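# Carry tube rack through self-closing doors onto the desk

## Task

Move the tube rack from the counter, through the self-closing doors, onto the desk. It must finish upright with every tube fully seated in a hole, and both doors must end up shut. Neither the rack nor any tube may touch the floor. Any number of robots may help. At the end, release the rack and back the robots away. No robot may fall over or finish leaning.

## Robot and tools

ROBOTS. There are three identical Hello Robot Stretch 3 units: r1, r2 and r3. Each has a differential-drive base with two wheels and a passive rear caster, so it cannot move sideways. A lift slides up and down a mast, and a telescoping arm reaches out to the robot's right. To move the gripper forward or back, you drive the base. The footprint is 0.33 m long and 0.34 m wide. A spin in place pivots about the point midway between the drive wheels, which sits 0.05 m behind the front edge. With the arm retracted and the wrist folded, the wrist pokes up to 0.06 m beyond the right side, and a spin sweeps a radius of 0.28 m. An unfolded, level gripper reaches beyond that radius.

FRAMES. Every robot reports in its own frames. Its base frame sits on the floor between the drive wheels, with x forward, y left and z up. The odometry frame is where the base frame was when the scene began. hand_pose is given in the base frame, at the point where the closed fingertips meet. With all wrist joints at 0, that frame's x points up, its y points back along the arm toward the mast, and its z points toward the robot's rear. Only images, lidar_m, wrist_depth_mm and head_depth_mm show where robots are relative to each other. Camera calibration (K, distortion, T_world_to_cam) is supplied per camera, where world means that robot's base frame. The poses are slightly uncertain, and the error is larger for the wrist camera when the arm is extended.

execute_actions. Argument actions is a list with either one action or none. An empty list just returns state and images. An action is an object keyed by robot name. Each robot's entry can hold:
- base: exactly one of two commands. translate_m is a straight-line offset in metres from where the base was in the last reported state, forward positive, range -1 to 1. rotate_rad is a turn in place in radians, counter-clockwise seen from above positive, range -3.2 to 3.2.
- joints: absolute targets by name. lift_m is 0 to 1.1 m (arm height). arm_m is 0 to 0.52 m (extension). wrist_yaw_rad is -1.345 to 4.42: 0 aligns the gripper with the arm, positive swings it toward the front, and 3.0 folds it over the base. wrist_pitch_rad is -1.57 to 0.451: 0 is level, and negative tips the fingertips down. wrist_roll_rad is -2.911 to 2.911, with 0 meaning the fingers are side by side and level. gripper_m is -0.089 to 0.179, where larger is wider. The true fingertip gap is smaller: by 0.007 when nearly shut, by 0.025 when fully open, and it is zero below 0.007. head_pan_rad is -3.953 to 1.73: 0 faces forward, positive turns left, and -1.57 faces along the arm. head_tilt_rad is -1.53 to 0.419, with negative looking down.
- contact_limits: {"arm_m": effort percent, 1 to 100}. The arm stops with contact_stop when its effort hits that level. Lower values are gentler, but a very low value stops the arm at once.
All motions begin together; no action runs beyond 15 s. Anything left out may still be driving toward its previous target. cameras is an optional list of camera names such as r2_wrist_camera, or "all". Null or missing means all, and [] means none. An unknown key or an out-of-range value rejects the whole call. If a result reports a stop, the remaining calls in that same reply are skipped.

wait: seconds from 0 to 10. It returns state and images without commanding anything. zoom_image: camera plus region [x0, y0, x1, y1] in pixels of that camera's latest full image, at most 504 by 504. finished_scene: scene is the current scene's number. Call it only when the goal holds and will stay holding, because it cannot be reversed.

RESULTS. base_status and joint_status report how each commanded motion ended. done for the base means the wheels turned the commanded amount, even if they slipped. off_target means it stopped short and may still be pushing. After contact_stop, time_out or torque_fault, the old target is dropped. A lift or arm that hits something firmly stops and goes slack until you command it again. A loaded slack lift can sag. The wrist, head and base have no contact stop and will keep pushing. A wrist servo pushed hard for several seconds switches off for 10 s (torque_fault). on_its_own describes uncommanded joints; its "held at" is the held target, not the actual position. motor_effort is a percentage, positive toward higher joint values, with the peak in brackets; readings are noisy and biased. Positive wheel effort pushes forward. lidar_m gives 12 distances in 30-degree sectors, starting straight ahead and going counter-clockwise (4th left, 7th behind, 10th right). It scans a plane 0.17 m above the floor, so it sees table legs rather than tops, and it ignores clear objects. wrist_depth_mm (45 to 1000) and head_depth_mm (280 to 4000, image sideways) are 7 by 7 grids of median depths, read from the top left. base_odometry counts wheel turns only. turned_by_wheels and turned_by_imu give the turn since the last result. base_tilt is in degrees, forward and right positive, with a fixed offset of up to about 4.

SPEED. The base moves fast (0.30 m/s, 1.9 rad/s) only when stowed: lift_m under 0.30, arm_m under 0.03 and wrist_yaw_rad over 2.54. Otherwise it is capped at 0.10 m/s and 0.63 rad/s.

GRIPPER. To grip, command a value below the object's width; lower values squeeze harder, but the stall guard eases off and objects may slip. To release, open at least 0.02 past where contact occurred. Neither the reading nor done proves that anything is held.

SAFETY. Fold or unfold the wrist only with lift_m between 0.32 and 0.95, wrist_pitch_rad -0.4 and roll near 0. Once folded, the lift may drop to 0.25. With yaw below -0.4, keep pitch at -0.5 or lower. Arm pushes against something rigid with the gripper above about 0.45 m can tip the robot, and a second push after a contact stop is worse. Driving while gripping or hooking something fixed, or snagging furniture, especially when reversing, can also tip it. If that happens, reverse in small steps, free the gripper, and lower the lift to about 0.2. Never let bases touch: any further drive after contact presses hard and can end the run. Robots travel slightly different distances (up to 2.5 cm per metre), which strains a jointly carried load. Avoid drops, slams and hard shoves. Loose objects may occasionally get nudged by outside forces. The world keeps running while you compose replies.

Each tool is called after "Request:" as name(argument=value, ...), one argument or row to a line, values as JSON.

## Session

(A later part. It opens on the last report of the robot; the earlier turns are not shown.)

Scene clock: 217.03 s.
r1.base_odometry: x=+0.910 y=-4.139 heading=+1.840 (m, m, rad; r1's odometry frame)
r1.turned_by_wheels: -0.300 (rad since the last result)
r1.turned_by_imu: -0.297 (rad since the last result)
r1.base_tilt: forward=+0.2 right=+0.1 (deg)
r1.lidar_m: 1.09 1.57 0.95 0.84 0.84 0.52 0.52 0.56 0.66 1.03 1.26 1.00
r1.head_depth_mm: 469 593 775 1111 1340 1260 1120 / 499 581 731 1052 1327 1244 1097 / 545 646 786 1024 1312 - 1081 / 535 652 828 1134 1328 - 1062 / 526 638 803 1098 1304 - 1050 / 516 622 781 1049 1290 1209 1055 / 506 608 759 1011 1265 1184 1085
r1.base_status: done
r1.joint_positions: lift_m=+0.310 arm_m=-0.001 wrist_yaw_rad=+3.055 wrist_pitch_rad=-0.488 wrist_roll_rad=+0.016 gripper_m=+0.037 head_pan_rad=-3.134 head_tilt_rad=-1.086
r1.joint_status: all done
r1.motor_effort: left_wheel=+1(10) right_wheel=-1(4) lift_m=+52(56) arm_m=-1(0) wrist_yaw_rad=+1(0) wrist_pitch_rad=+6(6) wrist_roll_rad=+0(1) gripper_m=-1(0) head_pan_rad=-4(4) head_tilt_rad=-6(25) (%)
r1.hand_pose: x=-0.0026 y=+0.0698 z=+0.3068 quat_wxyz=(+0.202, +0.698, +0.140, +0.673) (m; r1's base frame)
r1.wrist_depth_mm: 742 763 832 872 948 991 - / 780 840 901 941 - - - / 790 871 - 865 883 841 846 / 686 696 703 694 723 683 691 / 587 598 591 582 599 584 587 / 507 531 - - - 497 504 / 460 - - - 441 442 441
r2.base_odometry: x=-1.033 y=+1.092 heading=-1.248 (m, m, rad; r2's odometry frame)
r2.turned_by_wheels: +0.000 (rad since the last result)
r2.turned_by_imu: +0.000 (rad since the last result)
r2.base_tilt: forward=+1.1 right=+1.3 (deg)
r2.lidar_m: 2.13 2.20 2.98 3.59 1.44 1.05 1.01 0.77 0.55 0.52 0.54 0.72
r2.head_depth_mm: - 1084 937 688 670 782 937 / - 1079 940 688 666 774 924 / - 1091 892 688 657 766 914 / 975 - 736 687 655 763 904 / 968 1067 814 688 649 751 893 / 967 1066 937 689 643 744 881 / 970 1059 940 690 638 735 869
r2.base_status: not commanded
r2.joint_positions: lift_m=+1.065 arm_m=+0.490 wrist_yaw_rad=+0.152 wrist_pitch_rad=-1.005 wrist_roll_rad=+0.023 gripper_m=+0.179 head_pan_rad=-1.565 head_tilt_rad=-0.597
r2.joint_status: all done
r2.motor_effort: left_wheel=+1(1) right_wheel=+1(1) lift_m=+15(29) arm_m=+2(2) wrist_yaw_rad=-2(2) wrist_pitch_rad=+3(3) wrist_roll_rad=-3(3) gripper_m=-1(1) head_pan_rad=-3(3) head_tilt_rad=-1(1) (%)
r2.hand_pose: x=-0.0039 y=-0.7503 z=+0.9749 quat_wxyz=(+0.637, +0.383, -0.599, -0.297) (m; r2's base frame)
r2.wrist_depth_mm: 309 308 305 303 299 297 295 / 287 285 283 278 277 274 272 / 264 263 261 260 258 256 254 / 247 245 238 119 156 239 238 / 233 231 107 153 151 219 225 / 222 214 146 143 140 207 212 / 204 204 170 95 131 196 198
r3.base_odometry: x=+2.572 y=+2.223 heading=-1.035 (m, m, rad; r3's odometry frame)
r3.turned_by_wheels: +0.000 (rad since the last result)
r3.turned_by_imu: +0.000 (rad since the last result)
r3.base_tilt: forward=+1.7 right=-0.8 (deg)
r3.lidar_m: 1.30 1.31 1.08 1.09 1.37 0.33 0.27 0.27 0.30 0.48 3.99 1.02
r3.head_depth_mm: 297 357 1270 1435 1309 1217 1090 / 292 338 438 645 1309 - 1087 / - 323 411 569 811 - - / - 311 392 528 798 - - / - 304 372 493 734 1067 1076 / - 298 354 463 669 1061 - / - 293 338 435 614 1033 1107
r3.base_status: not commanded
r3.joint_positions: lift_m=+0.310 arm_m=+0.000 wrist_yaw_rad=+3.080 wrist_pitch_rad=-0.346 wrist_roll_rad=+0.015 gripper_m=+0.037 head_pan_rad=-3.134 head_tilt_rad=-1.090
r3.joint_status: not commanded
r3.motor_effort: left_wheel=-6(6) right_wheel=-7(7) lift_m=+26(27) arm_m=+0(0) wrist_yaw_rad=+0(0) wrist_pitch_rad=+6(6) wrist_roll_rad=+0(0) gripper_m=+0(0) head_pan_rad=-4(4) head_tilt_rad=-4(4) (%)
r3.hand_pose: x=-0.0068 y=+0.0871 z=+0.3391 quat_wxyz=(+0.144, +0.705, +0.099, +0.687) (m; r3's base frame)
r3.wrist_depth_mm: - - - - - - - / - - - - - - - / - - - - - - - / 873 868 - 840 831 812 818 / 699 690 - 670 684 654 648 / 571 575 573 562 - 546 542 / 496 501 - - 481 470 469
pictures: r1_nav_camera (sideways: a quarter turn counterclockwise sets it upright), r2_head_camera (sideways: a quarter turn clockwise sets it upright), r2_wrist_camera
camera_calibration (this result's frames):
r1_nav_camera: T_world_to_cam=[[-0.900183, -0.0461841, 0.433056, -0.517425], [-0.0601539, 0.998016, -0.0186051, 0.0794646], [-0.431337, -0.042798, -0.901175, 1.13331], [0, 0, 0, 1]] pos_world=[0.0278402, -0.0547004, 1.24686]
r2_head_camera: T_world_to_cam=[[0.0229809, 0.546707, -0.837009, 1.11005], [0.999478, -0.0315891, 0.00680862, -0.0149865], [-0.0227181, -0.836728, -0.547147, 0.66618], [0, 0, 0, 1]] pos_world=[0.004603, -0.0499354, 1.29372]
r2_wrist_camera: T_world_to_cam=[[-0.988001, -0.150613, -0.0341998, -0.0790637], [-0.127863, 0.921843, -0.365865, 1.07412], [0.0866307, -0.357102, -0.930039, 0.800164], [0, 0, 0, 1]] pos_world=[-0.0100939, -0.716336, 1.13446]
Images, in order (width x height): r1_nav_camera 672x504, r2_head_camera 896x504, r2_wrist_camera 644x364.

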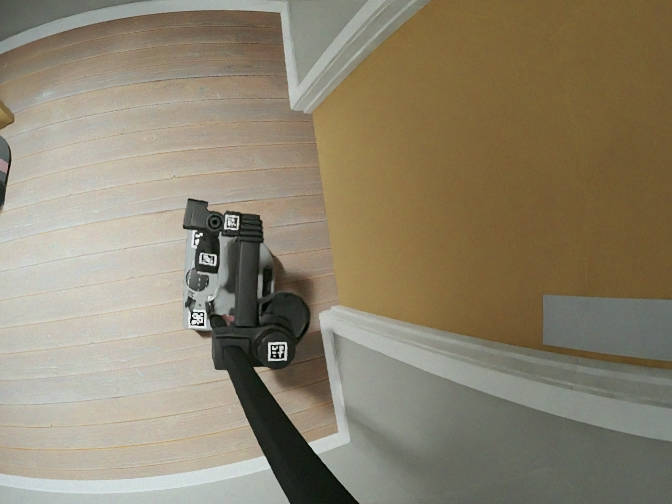

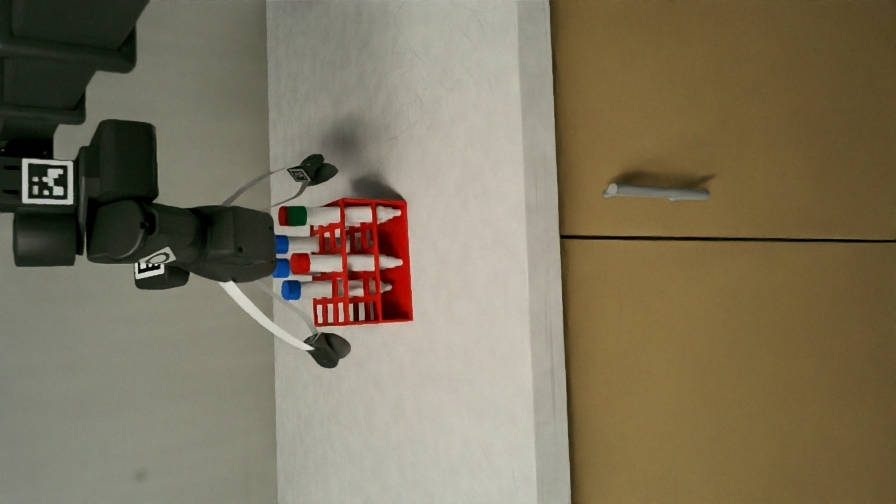

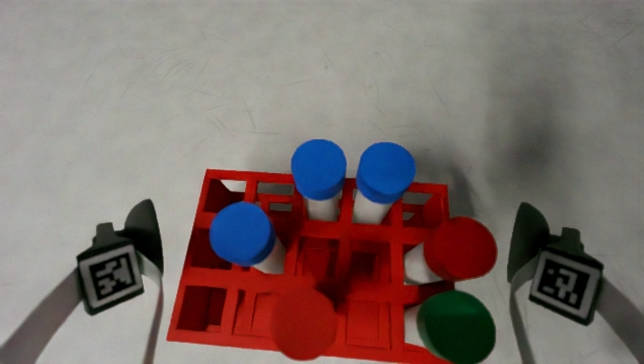

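Request:
execute_actions(
  actions=[
    {"r2":{"base":{"translate_m":0.018},"joints":{"arm_m":0.477,"wrist_yaw_rad":0.08}},"r1":{"base":{"rotate_rad":0.22}}},
  ],
  cameras=[],
)

Request:
execute_actions(
  actions=[
    {"r2":{"joints":{"lift_m":1.033}},"r1":{"base":{"translate_m":-0.55}}},
  ],
  cameras=["r2_wrist_camera","r1_nav_camera","r2_head_camera"],
)

Scene clock: 223.73 s.
r1.base_odometry: x=+0.910 y=-4.139 heading=+2.060 (m, m, rad; r1's odometry frame)
r1.turned_by_wheels: +0.220 (rad since the last result)
r1.turned_by_imu: +0.220 (rad since the last result)
r1.base_tilt: forward=+0.2 right=+0.1 (deg)
r1.lidar_m: 1.77 1.19 0.87 0.84 0.67 0.52 0.55 0.57 0.79 1.26 1.31 1.00
r1.head_depth_mm: 513 599 675 898 1291 1252 1119 / 518 625 765 935 1282 1237 1103 / 520 630 798 1080 1317 - 1076 / 523 633 804 1094 1340 - 1067 / 526 637 811 1105 1305 - 1056 / 528 641 815 1120 1290 1208 1052 / 530 643 821 1123 1282 1183 1086
r1.base_status: done
r1.joint_positions: lift_m=+0.310 arm_m=-0.001 wrist_yaw_rad=+3.055 wrist_pitch_rad=-0.488 wrist_roll_rad=+0.016 gripper_m=+0.037 head_pan_rad=-3.134 head_tilt_rad=-1.086
r1.joint_status: not commanded
r1.motor_effort: left_wheel=-2(6) right_wheel=+1(4) lift_m=+52(52) arm_m=+0(0) wrist_yaw_rad=-1(0) wrist_pitch_rad=+6(6) wrist_roll_rad=-1(1) gripper_m=+0(0) head_pan_rad=-4(3) head_tilt_rad=-7(7) (%)
r1.hand_pose: x=-0.0026 y=+0.0698 z=+0.3068 quat_wxyz=(+0.202, +0.698, +0.140, +0.673) (m; r1's base frame)
r1.wrist_depth_mm: 596 814 859 847 851 877 859 / 596 821 899 941 905 950 935 / 591 807 - 882 854 852 850 / 580 691 706 693 696 687 681 / 556 586 585 590 600 583 576 / 511 525 - - - 507 497 / 455 - - - 444 447 436
r2.base_odometry: x=-1.027 y=+1.075 heading=-1.248 (m, m, rad; r2's odometry frame)
r2.turned_by_wheels: +0.000 (rad since the last result)
r2.turned_by_imu: +0.000 (rad since the last result)
r2.base_tilt: forward=+1.1 right=+1.4 (deg)
r2.lidar_m: 2.11 2.18 2.95 3.59 1.46 1.07 1.03 0.77 0.55 0.52 0.54 0.72
r2.head_depth_mm: - 1083 939 686 671 780 933 / 1006 1081 937 688 665 774 923 / - 1090 853 688 657 764 911 / 973 - 728 688 653 757 901 / 974 1070 938 689 648 752 891 / 969 1063 942 689 643 742 880 / 966 1062 941 688 639 733 872
r2.base_status: done
r2.joint_positions: lift_m=+1.065 arm_m=+0.477 wrist_yaw_rad=+0.082 wrist_pitch_rad=-1.005 wrist_roll_rad=+0.023 gripper_m=+0.179 head_pan_rad=-1.565 head_tilt_rad=-0.597
r2.joint_status: all done
r2.motor_effort: left_wheel=+0(4) right_wheel=+1(5) lift_m=+15(15) arm_m=-3(3) wrist_yaw_rad=-2(2) wrist_pitch_rad=+3(3) wrist_roll_rad=-3(2) gripper_m=-1(0) head_pan_rad=-3(4) head_tilt_rad=-2(1) (%)
r2.hand_pose: x=-0.0121 y=-0.7388 z=+0.9749 quat_wxyz=(+0.626, +0.362, -0.612, -0.320) (m; r2's base frame)
r2.wrist_depth_mm: 309 307 305 302 300 298 295 / 286 284 280 279 277 276 273 / 265 265 261 253 251 256 254 / 247 246 177 157 156 239 239 / 231 233 157 151 149 105 223 / 220 214 159 99 145 97 212 / 204 205 202 200 197 199 198
r3.base_odometry: x=+2.572 y=+2.223 heading=-1.035 (m, m, rad; r3's odometry frame)
r3.turned_by_wheels: +0.000 (rad since the last result)
r3.turned_by_imu: +0.001 (rad since the last result)
r3.base_tilt: forward=+1.8 right=-0.8 (deg)
r3.lidar_m: 1.30 1.31 1.08 1.08 1.37 0.33 0.27 0.27 0.30 0.48 3.99 1.02
r3.head_depth_mm: 297 355 1285 1429 1308 1213 1091 / 291 337 438 644 1308 - 1079 / - 322 410 570 809 - - / - 311 392 529 798 - - / - 304 372 495 734 1070 1079 / - 298 354 463 667 1060 - / - 292 338 435 611 1030 1119
r3.base_status: not commanded
r3.joint_positions: lift_m=+0.310 arm_m=+0.000 wrist_yaw_rad=+3.080 wrist_pitch_rad=-0.346 wrist_roll_rad=+0.015 gripper_m=+0.037 head_pan_rad=-3.134 head_tilt_rad=-1.090
r3.joint_status: not commanded
r3.motor_effort: left_wheel=-6(6) right_wheel=-6(6) lift_m=+26(27) arm_m=+0(0) wrist_yaw_rad=+1(1) wrist_pitch_rad=+6(5) wrist_roll_rad=+0(0) gripper_m=+0(0) head_pan_rad=-4(4) head_tilt_rad=-4(3) (%)
r3.hand_pose: x=-0.0068 y=+0.0871 z=+0.3391 quat_wxyz=(+0.144, +0.705, +0.099, +0.687) (m; r3's base frame)
r3.wrist_depth_mm: - - - - - - - / - - - - - - - / - - - - - - - / 894 873 - 847 832 795 802 / 698 699 - 675 690 659 656 / 578 574 567 558 - 562 553 / 498 507 - - 478 474 471
pictures: none
No camera images: the call's "cameras" was empty. Leave "cameras" out to get every camera's image.

Scene clock: 230.20 s.
r1.base_odometry: x=+1.168 y=-4.624 heading=+2.060 (m, m, rad; r1's odometry frame)
r1.turned_by_wheels: +0.000 (rad since the last result)
r1.turned_by_imu: +0.004 (rad since the last result)
r1.base_tilt: forward=+0.2 right=+0.1 (deg)
r1.lidar_m: 2.32 1.19 0.23 0.21 1.54 0.35 0.27 0.27 0.29 0.42 1.31 1.50
r1.head_depth_mm: 308 386 1635 1478 1339 1261 540 / 301 362 483 1423 1323 1234 738 / 293 343 446 641 1286 - 1060 / - 324 415 577 841 - 1068 / - 310 388 524 813 - 1062 / - 300 364 481 715 1035 1057 / - 293 342 445 635 1047 1083
r1.base_status: translate_m off_target (by the wheels' count: -0.5498 of -0.5500)
r1.joint_positions: lift_m=+0.310 arm_m=-0.001 wrist_yaw_rad=+3.055 wrist_pitch_rad=-0.488 wrist_roll_rad=+0.016 gripper_m=+0.037 head_pan_rad=-3.134 head_tilt_rad=-1.090
r1.joint_status: not commanded
r1.motor_effort: left_wheel=-18(54) right_wheel=-15(22) lift_m=+50(52) arm_m=+0(1) wrist_yaw_rad=+0(2) wrist_pitch_rad=+6(6) wrist_roll_rad=-1(1) gripper_m=-1(1) head_pan_rad=-3(4) head_tilt_rad=-5(7) (%)
r1.hand_pose: x=-0.0026 y=+0.0698 z=+0.3068 quat_wxyz=(+0.202, +0.698, +0.140, +0.673) (m; r1's base frame)
r1.wrist_depth_mm: - - 257 244 256 879 884 / - - 294 272 288 951 975 / 875 867 - 302 328 859 856 / 700 709 695 346 649 691 685 / 594 590 573 399 578 582 582 / 509 516 - - - 498 500 / 459 - - - 450 447 443
r2.base_odometry: x=-1.027 y=+1.075 heading=-1.248 (m, m, rad; r2's odometry frame)
r2.turned_by_wheels: +0.000 (rad since the last result)
r2.turned_by_imu: +0.000 (rad since the last result)
r2.base_tilt: forward=+1.1 right=+1.3 (deg)
r2.lidar_m: 2.11 2.19 2.95 3.59 1.46 1.07 1.03 0.77 0.55 0.52 0.54 0.72
r2.head_depth_mm: 961 - 937 688 670 780 932 / 957 1091 938 690 665 775 924 / 950 1106 850 687 658 765 913 / 962 - 729 689 654 760 901 / 970 1065 967 689 648 753 891 / 972 1062 939 689 643 743 879 / 970 1061 941 691 638 736 869
r2.base_status: not commanded
r2.joint_positions: lift_m=+1.034 arm_m=+0.477 wrist_yaw_rad=+0.081 wrist_pitch_rad=-1.001 wrist_roll_rad=+0.022 gripper_m=+0.179 head_pan_rad=-1.565 head_tilt_rad=-0.597
r2.joint_status: all done
r2.motor_effort: left_wheel=+0(0) right_wheel=+2(2) lift_m=+12(16) arm_m=-3(3) wrist_yaw_rad=-1(1) wrist_pitch_rad=+1(3) wrist_roll_rad=-2(3) gripper_m=-1(1) head_pan_rad=-3(3) head_tilt_rad=-2(1) (%)
r2.hand_pose: x=-0.0121 y=-0.7398 z=+0.9436 quat_wxyz=(+0.627, +0.361, -0.613, -0.318) (m; r2's base frame)
r2.wrist_depth_mm: 269 268 265 263 261 258 256 / 247 246 244 92 91 240 238 / 231 228 144 115 110 221 220 / 214 213 80 129 128 79 204 / 201 197 120 119 120 78 193 / 192 152 146 70 143 70 69 / 178 176 172 171 171 171 171
r3.base_odometry: x=+2.572 y=+2.223 heading=-1.035 (m, m, rad; r3's odometry frame)
r3.turned_by_wheels: +0.000 (rad since the last result)
r3.turned_by_imu: +0.001 (rad since the last result)
r3.base_tilt: forward=+1.7 right=-0.7 (deg)
r3.lidar_m: 1.30 1.31 1.59 1.59 1.37 0.33 0.27 0.27 0.30 0.48 3.98 1.02
r3.head_depth_mm: 298 355 1276 1448 1303 1207 1090 / 292 337 437 644 1312 - 1081 / - 323 412 570 810 - - / - 311 392 528 796 - - / - 304 372 496 731 1065 1083 / - 298 355 463 667 1062 - / - 292 338 435 614 1033 1111
r3.base_status: not commanded
r3.joint_positions: lift_m=+0.310 arm_m=+0.000 wrist_yaw_rad=+3.080 wrist_pitch_rad=-0.346 wrist_roll_rad=+0.015 gripper_m=+0.037 head_pan_rad=-3.134 head_tilt_rad=-1.090
r3.joint_status: not commanded
r3.motor_effort: left_wheel=-6(6) right_wheel=-7(6) lift_m=+27(27) arm_m=+0(0) wrist_yaw_rad=+0(0) wrist_pitch_rad=+6(6) wrist_roll_rad=+0(0) gripper_m=+0(0) head_pan_rad=-4(4) head_tilt_rad=-3(4) (%)
r3.hand_pose: x=-0.0068 y=+0.0871 z=+0.3391 quat_wxyz=(+0.144, +0.705, +0.099, +0.687) (m; r3's base frame)
r3.wrist_depth_mm: - - - - - - - / - - - - - - - / - - - - - - - / 880 856 - 826 821 822 809 / 698 685 - 679 688 662 648 / 573 564 567 559 - 551 552 / 493 504 - - 481 473 471
pictures: r1_nav_camera (sideways: a quarter turn counterclockwise sets it upright), r2_head_camera (sideways: a quarter turn clockwise sets it upright), r2_wrist_camera
camera_calibration (this result's frames):
r1_nav_camera: T_world_to_cam=[[-0.901749, -0.0457323, 0.429835, -0.51322], [-0.0595736, 0.998047, -0.0187917, 0.0797039], [-0.428136, -0.0425522, -0.902712, 1.13528], [0, 0, 0, 1]] pos_world=[0.0280085, -0.0547102, 1.24693]
r2_head_camera: T_world_to_cam=[[0.022981, 0.546707, -0.837009, 1.11005], [0.999478, -0.0315894, 0.00680862, -0.0149865], [-0.0227183, -0.836728, -0.547147, 0.66618], [0, 0, 0, 1]] pos_world=[0.00460299, -0.0499354, 1.29372]
r2_wrist_camera: T_world_to_cam=[[-0.996111, -0.0815154, -0.0334356, -0.0363159], [-0.0634447, 0.926957, -0.369764, 1.0601], [0.0611348, -0.366204, -0.928524, 0.767054], [0, 0, 0, 1]] pos_world=[-0.0158104, -0.704732, 1.103]
Images, in order (width x height): r1_nav_camera 672x504, r2_head_camera 896x504, r2_wrist_camera 644x364.

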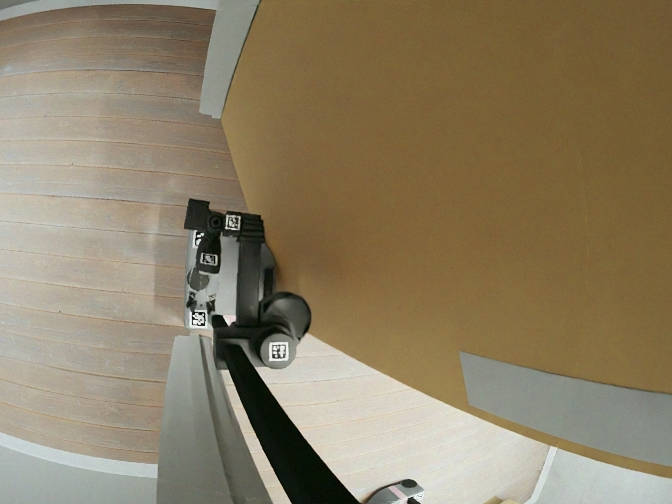

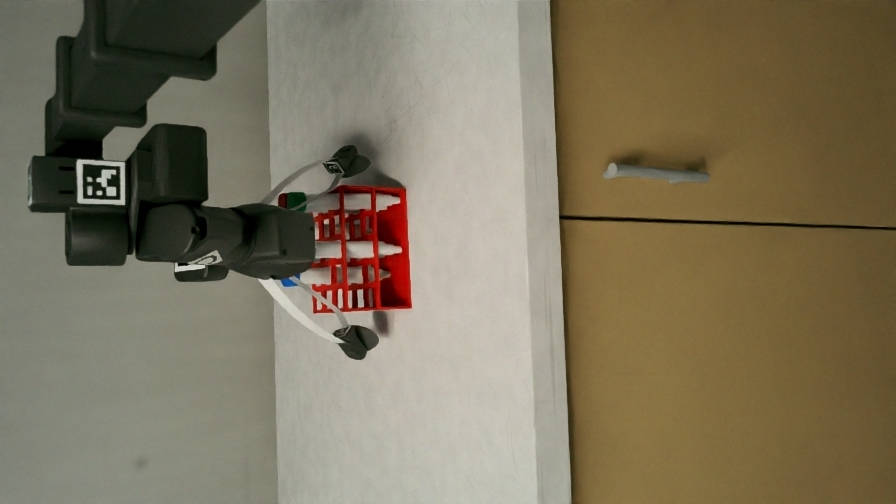

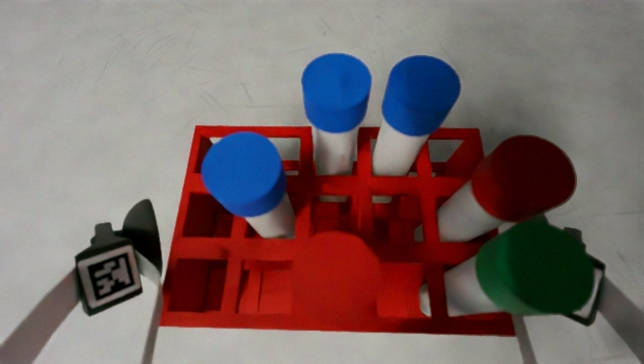

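Request:
execute_actions(
  actions=[
    {"r2":{"joints":{"lift_m":1.042,"arm_m":0.485}},"r1":{"base":{"translate_m":-0.25}}},
  ],
  cameras=[],
)

Request:
execute_actions(
  actions=[
    {"r2":{"joints":{"gripper_m":0.097}},"r1":{"base":{"rotate_rad":0.4}}},
  ],
  cameras=["r2_wrist_camera"],
)

Request:
execute_actions(
  actions=[
    {"r2":{"joints":{"lift_m":1.075}},"r1":{"base":{"translate_m":-0.25}}},
  ],
  cameras=["r2_wrist_camera","r1_nav_camera","r2_head_camera"],
)

Scene clock: 240.73 s.
r1.base_odometry: x=+1.286 y=-4.845 heading=+2.060 (m, m, rad; r1's odometry frame)
r1.turned_by_wheels: +0.000 (rad since the last result)
r1.turned_by_imu: +0.003 (rad since the last result)
r1.base_tilt: forward=+0.2 right=+0.1 (deg)
r1.lidar_m: 1.84 0.32 0.30 0.82 1.93 2.61 0.29 0.25 0.25 0.30 0.54 1.74
r1.head_depth_mm: 2209 1890 1670 1490 1332 1260 1119 / 2190 1877 1652 1478 1330 1238 1109 / 2157 1865 1635 1468 1335 - 1085 / 315 393 538 1410 1325 - 1068 / 295 344 435 584 887 - 1061 / - 312 382 493 695 945 1059 / - 295 341 428 571 813 1074
r1.base_status: done
r1.joint_positions: lift_m=+0.310 arm_m=-0.001 wrist_yaw_rad=+3.055 wrist_pitch_rad=-0.488 wrist_roll_rad=+0.016 gripper_m=+0.037 head_pan_rad=-3.134 head_tilt_rad=-1.090
r1.joint_status: not commanded
r1.motor_effort: left_wheel=-15(27) right_wheel=-8(20) lift_m=+50(50) arm_m=+0(0) wrist_yaw_rad=+1(0) wrist_pitch_rad=+6(6) wrist_roll_rad=-1(0) gripper_m=-1(0) head_pan_rad=-3(3) head_tilt_rad=-5(5) (%)
r1.hand_pose: x=-0.0026 y=+0.0698 z=+0.3068 quat_wxyz=(+0.202, +0.698, +0.140, +0.673) (m; r1's base frame)
r1.wrist_depth_mm: - - - - 735 377 265 / - - - - 743 380 284 / 873 878 - 853 703 366 314 / 696 715 689 700 652 382 352 / 603 583 577 590 563 423 541 / 512 527 - - - 474 509 / 460 - - - 445 442 441
r2.base_odometry: x=-1.027 y=+1.075 heading=-1.248 (m, m, rad; r2's odometry frame)
r2.turned_by_wheels: +0.000 (rad since the last result)
r2.turned_by_imu: +0.000 (rad since the last result)
r2.base_tilt: forward=+1.1 right=+1.4 (deg)
r2.lidar_m: 2.11 2.18 2.95 3.57 1.46 1.07 1.03 0.77 0.55 0.52 0.54 0.72
r2.head_depth_mm: 961 1117 938 687 672 782 933 / 958 1091 942 687 665 772 924 / - 1106 811 688 658 763 912 / 962 - 740 690 652 758 899 / 972 1066 941 689 649 749 893 / 970 1058 943 689 642 744 881 / 966 1060 942 688 638 737 868
r2.base_status: not commanded
r2.joint_positions: lift_m=+1.042 arm_m=+0.485 wrist_yaw_rad=+0.081 wrist_pitch_rad=-1.005 wrist_roll_rad=+0.022 gripper_m=+0.179 head_pan_rad=-1.565 head_tilt_rad=-0.597
r2.joint_status: all done
r2.motor_effort: left_wheel=+0(0) right_wheel=+1(2) lift_m=+33(35) arm_m=+2(3) wrist_yaw_rad=-1(1) wrist_pitch_rad=+3(3) wrist_roll_rad=-2(2) gripper_m=+0(0) head_pan_rad=-4(3) head_tilt_rad=-1(2) (%)
r2.hand_pose: x=-0.0122 y=-0.7463 z=+0.9510 quat_wxyz=(+0.626, +0.362, -0.612, -0.320) (m; r2's base frame)
r2.wrist_depth_mm: 277 276 272 271 268 264 263 / 256 252 251 250 248 246 245 / 238 234 234 94 94 229 228 / 221 221 87 133 133 85 213 / 208 208 125 164 155 82 200 / 197 190 135 76 122 76 189 / 183 182 150 73 146 109 176
r3.base_odometry: x=+2.572 y=+2.223 heading=-1.035 (m, m, rad; r3's odometry frame)
r3.turned_by_wheels: +0.000 (rad since the last result)
r3.turned_by_imu: +0.002 (rad since the last result)
r3.base_tilt: forward=+1.7 right=-0.7 (deg)
r3.lidar_m: 1.30 1.31 1.59 1.60 1.37 0.33 0.27 0.27 0.30 0.48 3.97 1.02
r3.head_depth_mm: 298 355 1269 1443 1306 1213 1087 / 292 337 438 643 1316 - 1078 / - 323 411 569 811 - - / - 311 392 529 796 - - / - 304 372 495 735 1064 1078 / - 298 354 464 668 1062 - / - 292 338 435 613 1036 1120
r3.base_status: not commanded
r3.joint_positions: lift_m=+0.310 arm_m=+0.000 wrist_yaw_rad=+3.080 wrist_pitch_rad=-0.346 wrist_roll_rad=+0.015 gripper_m=+0.037 head_pan_rad=-3.134 head_tilt_rad=-1.090
r3.joint_status: not commanded
r3.motor_effort: left_wheel=-6(6) right_wheel=-6(6) lift_m=+26(27) arm_m=+0(0) wrist_yaw_rad=+0(1) wrist_pitch_rad=+6(6) wrist_roll_rad=+0(0) gripper_m=+0(0) head_pan_rad=-3(4) head_tilt_rad=-4(4) (%)
r3.hand_pose: x=-0.0068 y=+0.0871 z=+0.3391 quat_wxyz=(+0.144, +0.705, +0.099, +0.687) (m; r3's base frame)
r3.wrist_depth_mm: - - - - - - - / - - - - - - - / - - - - - - - / 878 854 - 846 827 802 808 / 692 689 - 665 695 656 653 / 572 573 569 564 - 546 545 / 496 504 - - 480 477 477
pictures: none
No camera images: the call's "cameras" was empty. Leave "cameras" out to get every camera's image.

Scene clock: 242.33 s.
r1.base_odometry: x=+1.286 y=-4.845 heading=+2.459 (m, m, rad; r1's odometry frame)
r1.turned_by_wheels: +0.399 (rad since the last result)
r1.turned_by_imu: +0.388 (rad since the last result)
r1.base_tilt: forward=+0.2 right=+0.1 (deg)
r1.lidar_m: 0.37 0.30 0.54 1.39 2.31 0.34 0.27 0.27 0.29 0.45 1.60 1.73
r1.head_depth_mm: 302 378 1646 1485 1337 1266 1114 / 296 353 468 1447 1328 1234 1104 / 290 334 437 622 1307 - 1082 / - 319 409 566 827 - 1066 / - 307 385 521 808 - 1059 / - 302 363 482 720 1053 1062 / - 291 343 449 648 1078 1084
r1.base_status: done
r1.joint_positions: lift_m=+0.310 arm_m=-0.001 wrist_yaw_rad=+3.055 wrist_pitch_rad=-0.488 wrist_roll_rad=+0.016 gripper_m=+0.037 head_pan_rad=-3.134 head_tilt_rad=-1.090
r1.joint_status: not commanded
r1.on_its_own: left_wheel is at rest, and its effort (-27) is outside its rest range (-18 to +18)
r1.motor_effort: left_wheel=-27(32) right_wheel=-2(6) lift_m=+50(50) arm_m=+0(0) wrist_yaw_rad=+0(0) wrist_pitch_rad=+6(6) wrist_roll_rad=-1(1) gripper_m=-1(0) head_pan_rad=-3(4) head_tilt_rad=-5(5) (%)
r1.hand_pose: x=-0.0026 y=+0.0698 z=+0.3068 quat_wxyz=(+0.202, +0.698, +0.140, +0.673) (m; r1's base frame)
r1.wrist_depth_mm: - - - - - - 511 / - - - - - - 468 / 871 833 - 838 849 792 440 / 705 700 696 697 703 673 407 / 586 590 574 585 597 563 354 / 510 517 - - - 492 344 / 456 - - - 439 446 368
r2.base_odometry: x=-1.027 y=+1.075 heading=-1.248 (m, m, rad; r2's odometry frame)
r2.turned_by_wheels: +0.000 (rad since the last result)
r2.turned_by_imu: +0.000 (rad since the last result)
r2.base_tilt: forward=+1.1 right=+1.3 (deg)
r2.lidar_m: 2.11 2.19 2.96 3.59 1.46 1.07 1.03 0.77 0.55 0.52 0.54 0.72
r2.head_depth_mm: 959 1115 941 688 671 783 931 / 958 1080 942 690 666 775 922 / - 1106 893 688 659 763 912 / 963 - 763 689 654 760 900 / 973 1066 916 689 648 750 891 / 965 1061 944 690 642 743 879 / 965 1060 944 691 638 737 872
r2.base_status: not commanded
r2.joint_positions: lift_m=+1.042 arm_m=+0.485 wrist_yaw_rad=+0.081 wrist_pitch_rad=-0.980 wrist_roll_rad=+0.022 gripper_m=+0.098 head_pan_rad=-1.565 head_tilt_rad=-0.597
r2.joint_status: all done
r2.motor_effort: left_wheel=+0(1) right_wheel=+1(1) lift_m=+26(33) arm_m=+2(2) wrist_yaw_rad=-1(0) wrist_pitch_rad=-10(11) wrist_roll_rad=-2(2) gripper_m=-20(100) head_pan_rad=-4(3) head_tilt_rad=-1(2) (%)
r2.hand_pose: x=-0.0117 y=-0.7519 z=+0.9544 quat_wxyz=(+0.630, +0.354, -0.616, -0.312) (m; r2's base frame)
r2.wrist_depth_mm: 293 288 287 286 281 280 277 / 268 266 263 258 250 259 254 / 248 244 243 118 151 238 236 / 229 228 93 142 141 94 220 / 213 216 132 130 131 85 206 / 200 193 156 82 126 111 193 / 188 187 184 183 183 183 182
r3.base_odometry: x=+2.572 y=+2.223 heading=-1.035 (m, m, rad; r3's odometry frame)
r3.turned_by_wheels: +0.000 (rad since the last result)
r3.turned_by_imu: +0.000 (rad since the last result)
r3.base_tilt: forward=+1.7 right=-0.8 (deg)
r3.lidar_m: 1.30 1.31 1.59 1.60 1.38 0.33 0.27 0.27 0.30 0.48 4.00 1.02
r3.head_depth_mm: 297 355 1272 1451 1309 1218 1086 / 292 338 437 645 1311 - 1074 / - 323 412 568 806 - - / - 311 391 529 800 - - / - 304 372 494 735 1065 1073 / - 298 354 463 667 1060 - / - 292 338 435 613 1031 1115
r3.base_status: not commanded
r3.joint_positions: lift_m=+0.310 arm_m=+0.000 wrist_yaw_rad=+3.080 wrist_pitch_rad=-0.346 wrist_roll_rad=+0.015 gripper_m=+0.037 head_pan_rad=-3.134 head_tilt_rad=-1.090
r3.joint_status: not commanded
r3.motor_effort: left_wheel=-6(6) right_wheel=-6(6) lift_m=+26(27) arm_m=-1(0) wrist_yaw_rad=+0(1) wrist_pitch_rad=+5(5) wrist_roll_rad=+0(0) gripper_m=+0(0) head_pan_rad=-3(4) head_tilt_rad=-4(4) (%)
r3.hand_pose: x=-0.0068 y=+0.0871 z=+0.3391 quat_wxyz=(+0.144, +0.705, +0.099, +0.687) (m; r3's base frame)
r3.wrist_depth_mm: - - - - - - - / - - - - - - - / - - - - - - - / 876 851 - 821 830 813 801 / 697 692 - 675 698 657 653 / 578 572 569 574 - 550 537 / 494 500 - - 476 472 473
pictures: r2_wrist_camera
camera_calibration (this result's frames):
r2_wrist_camera: T_world_to_cam=[[-0.996056, -0.0821833, -0.0334284, -0.0370797], [-0.0627843, 0.919133, -0.388912, 1.08778], [0.0626872, -0.38528, -0.920668, 0.750705], [0, 0, 0, 1]] pos_world=[-0.0156974, -0.713632, 1.11296]
Images, in order (width x height): r2_wrist_camera 644x364.

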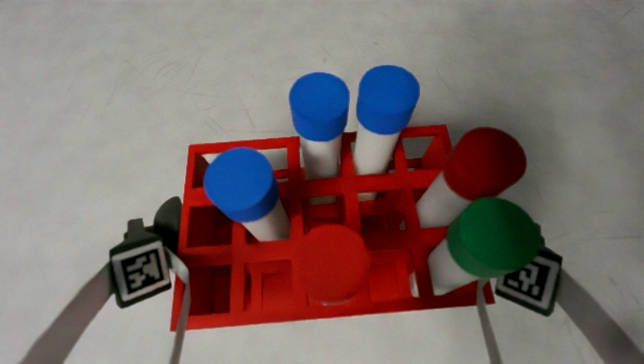

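Scene clock: 245.77 s.
r1.base_odometry: x=+1.480 y=-5.002 heading=+2.459 (m, m, rad; r1's odometry frame)
r1.turned_by_wheels: +0.000 (rad since the last result)
r1.turned_by_imu: +0.001 (rad since the last result)
r1.base_tilt: forward=+0.2 right=+0.1 (deg)
r1.lidar_m: 0.54 0.54 1.14 1.37 2.43 2.71 0.28 0.25 0.26 0.31 0.59 1.93
r1.head_depth_mm: 2209 1909 1665 1495 1335 1268 1125 / 2181 1890 1654 1473 1329 1235 1105 / 2171 1862 1629 1464 1336 - 1083 / 314 393 1547 1403 1322 - 1064 / 291 337 426 573 873 - 1058 / - 308 376 491 693 948 1058 / - 294 340 428 575 838 1083
r1.base_status: done
r1.joint_positions: lift_m=+0.310 arm_m=-0.001 wrist_yaw_rad=+3.055 wrist_pitch_rad=-0.488 wrist_roll_rad=+0.016 gripper_m=+0.037 head_pan_rad=-3.134 head_tilt_rad=-1.090
r1.joint_status: not commanded
r1.motor_effort: left_wheel=-14(30) right_wheel=-5(16) lift_m=+50(50) arm_m=-1(0) wrist_yaw_rad=-1(0) wrist_pitch_rad=+6(6) wrist_roll_rad=-1(1) gripper_m=+0(0) head_pan_rad=-4(3) head_tilt_rad=-5(5) (%)
r1.hand_pose: x=-0.0026 y=+0.0698 z=+0.3068 quat_wxyz=(+0.202, +0.698, +0.140, +0.673) (m; r1's base frame)
r1.wrist_depth_mm: - - - - - - - / - - - - - - 995 / 883 869 - 862 843 869 818 / 697 705 692 700 693 691 705 / 586 588 570 591 607 580 583 / 511 524 - - - 499 495 / 455 - - - 442 440 441
r2.base_odometry: x=-1.027 y=+1.075 heading=-1.248 (m, m, rad; r2's odometry frame)
r2.turned_by_wheels: +0.000 (rad since the last result)
r2.turned_by_imu: +0.000 (rad since the last result)
r2.base_tilt: forward=+1.1 right=+1.3 (deg)
r2.lidar_m: 2.11 2.18 2.97 1.56 1.46 1.07 1.03 0.77 0.55 0.52 0.54 0.72
r2.head_depth_mm: - 1081 940 688 671 781 935 / 995 1080 937 687 664 772 921 / - 1083 829 690 658 763 912 / 987 - 754 688 653 757 901 / 974 1065 896 689 648 751 893 / 970 1064 941 691 641 743 881 / 966 1060 939 690 637 736 873
r2.base_status: not commanded
r2.joint_positions: lift_m=+1.074 arm_m=+0.485 wrist_yaw_rad=+0.081 wrist_pitch_rad=-1.010 wrist_roll_rad=+0.018 gripper_m=+0.098 head_pan_rad=-1.565 head_tilt_rad=-0.597
r2.joint_status: all done
r2.motor_effort: left_wheel=+1(1) right_wheel=+1(0) lift_m=+34(35) arm_m=+3(2) wrist_yaw_rad=-1(1) wrist_pitch_rad=+6(10) wrist_roll_rad=+0(2) gripper_m=-19(20) head_pan_rad=-3(3) head_tilt_rad=-1(2) (%)
r2.hand_pose: x=-0.0123 y=-0.7452 z=+0.9834 quat_wxyz=(+0.627, +0.364, -0.610, -0.321) (m; r2's base frame)
r2.wrist_depth_mm: 317 318 314 312 309 307 303 / 295 292 290 284 281 285 283 / 274 272 271 139 157 258 263 / 254 254 142 146 147 105 246 / 240 242 136 90 136 89 232 / 226 221 159 124 138 126 220 / 216 211 207 208 209 208 208
r3.base_odometry: x=+2.572 y=+2.223 heading=-1.035 (m, m, rad; r3's odometry frame)
r3.turned_by_wheels: +0.000 (rad since the last result)
r3.turned_by_imu: +0.001 (rad since the last result)
r3.base_tilt: forward=+1.7 right=-0.7 (deg)
r3.lidar_m: 1.30 1.31 1.60 1.61 1.38 0.33 0.27 0.27 0.30 0.48 3.96 1.02
r3.head_depth_mm: 298 356 1273 1438 1307 1225 1094 / 292 337 438 645 1315 - 1078 / - 323 411 570 806 - - / - 311 392 529 801 - - / - 304 372 493 733 1067 1078 / - 298 354 463 666 1060 - / - 293 338 435 613 1033 1112
r3.base_status: not commanded
r3.joint_positions: lift_m=+0.310 arm_m=+0.000 wrist_yaw_rad=+3.080 wrist_pitch_rad=-0.346 wrist_roll_rad=+0.015 gripper_m=+0.037 head_pan_rad=-3.134 head_tilt_rad=-1.090
r3.joint_status: not commanded
r3.motor_effort: left_wheel=-6(6) right_wheel=-7(6) lift_m=+26(27) arm_m=+0(0) wrist_yaw_rad=+1(0) wrist_pitch_rad=+6(6) wrist_roll_rad=+0(0) gripper_m=+0(0) head_pan_rad=-3(4) head_tilt_rad=-4(3) (%)
r3.hand_pose: x=-0.0068 y=+0.0871 z=+0.3391 quat_wxyz=(+0.144, +0.705, +0.099, +0.687) (m; r3's base frame)
r3.wrist_depth_mm: - - - - - - - / - - - - - - - / - - - - - - - / 861 859 - 832 836 820 795 / 693 697 - 667 697 659 652 / 581 575 566 560 - 546 545 / 497 503 - - 476 478 469
pictures: r1_nav_camera (sideways: a quarter turn counterclockwise sets it upright), r2_head_camera (sideways: a quarter turn clockwise sets it upright), r2_wrist_camera
camera_calibration (this result's frames):
r1_nav_camera: T_world_to_cam=[[-0.901748, -0.0457321, 0.429835, -0.513221], [-0.0595733, 0.998047, -0.0187917, 0.0797039], [-0.428137, -0.0425521, -0.902712, 1.13528], [0, 0, 0, 1]] pos_world=[0.0280085, -0.0547102, 1.24693]
r2_head_camera: T_world_to_cam=[[0.0229811, 0.546707, -0.837009, 1.11005], [0.999478, -0.0315895, 0.00680862, -0.0149865], [-0.0227184, -0.836728, -0.547148, 0.66618], [0, 0, 0, 1]] pos_world=[0.00460298, -0.0499354, 1.29372]
r2_wrist_camera: T_world_to_cam=[[-0.995936, -0.084393, -0.0314492, -0.0396919], [-0.0673925, 0.929979, -0.361382, 1.07379], [0.0597452, -0.357794, -0.931887, 0.81152], [0, 0, 0, 1]] pos_world=[-0.0156498, -0.711593, 1.14304]
Images, in order (width x height): r1_nav_camera 672x504, r2_head_camera 896x504, r2_wrist_camera 644x364.

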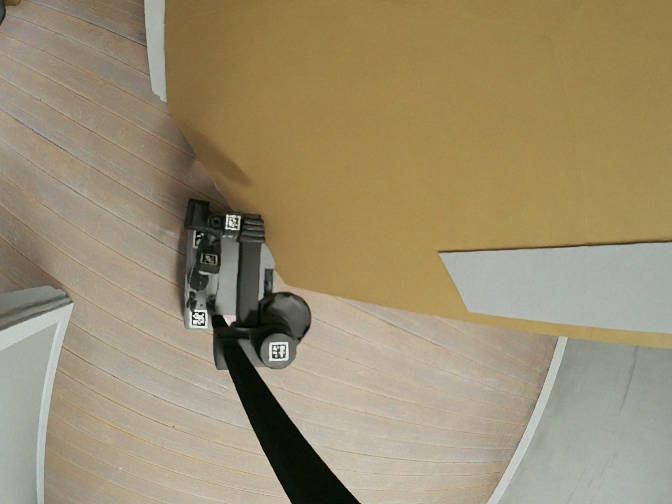

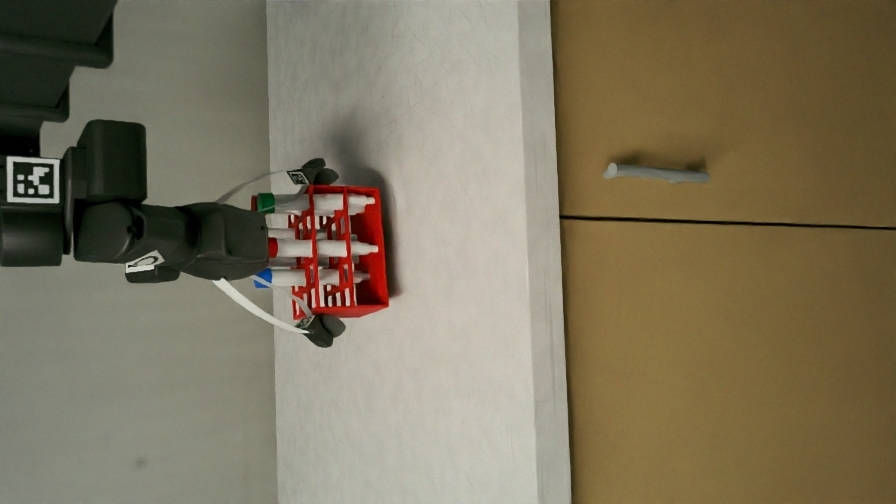

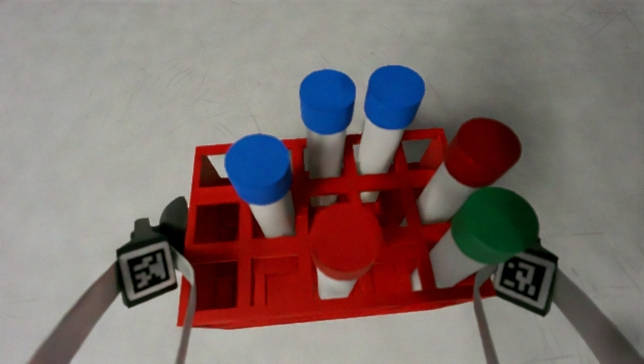

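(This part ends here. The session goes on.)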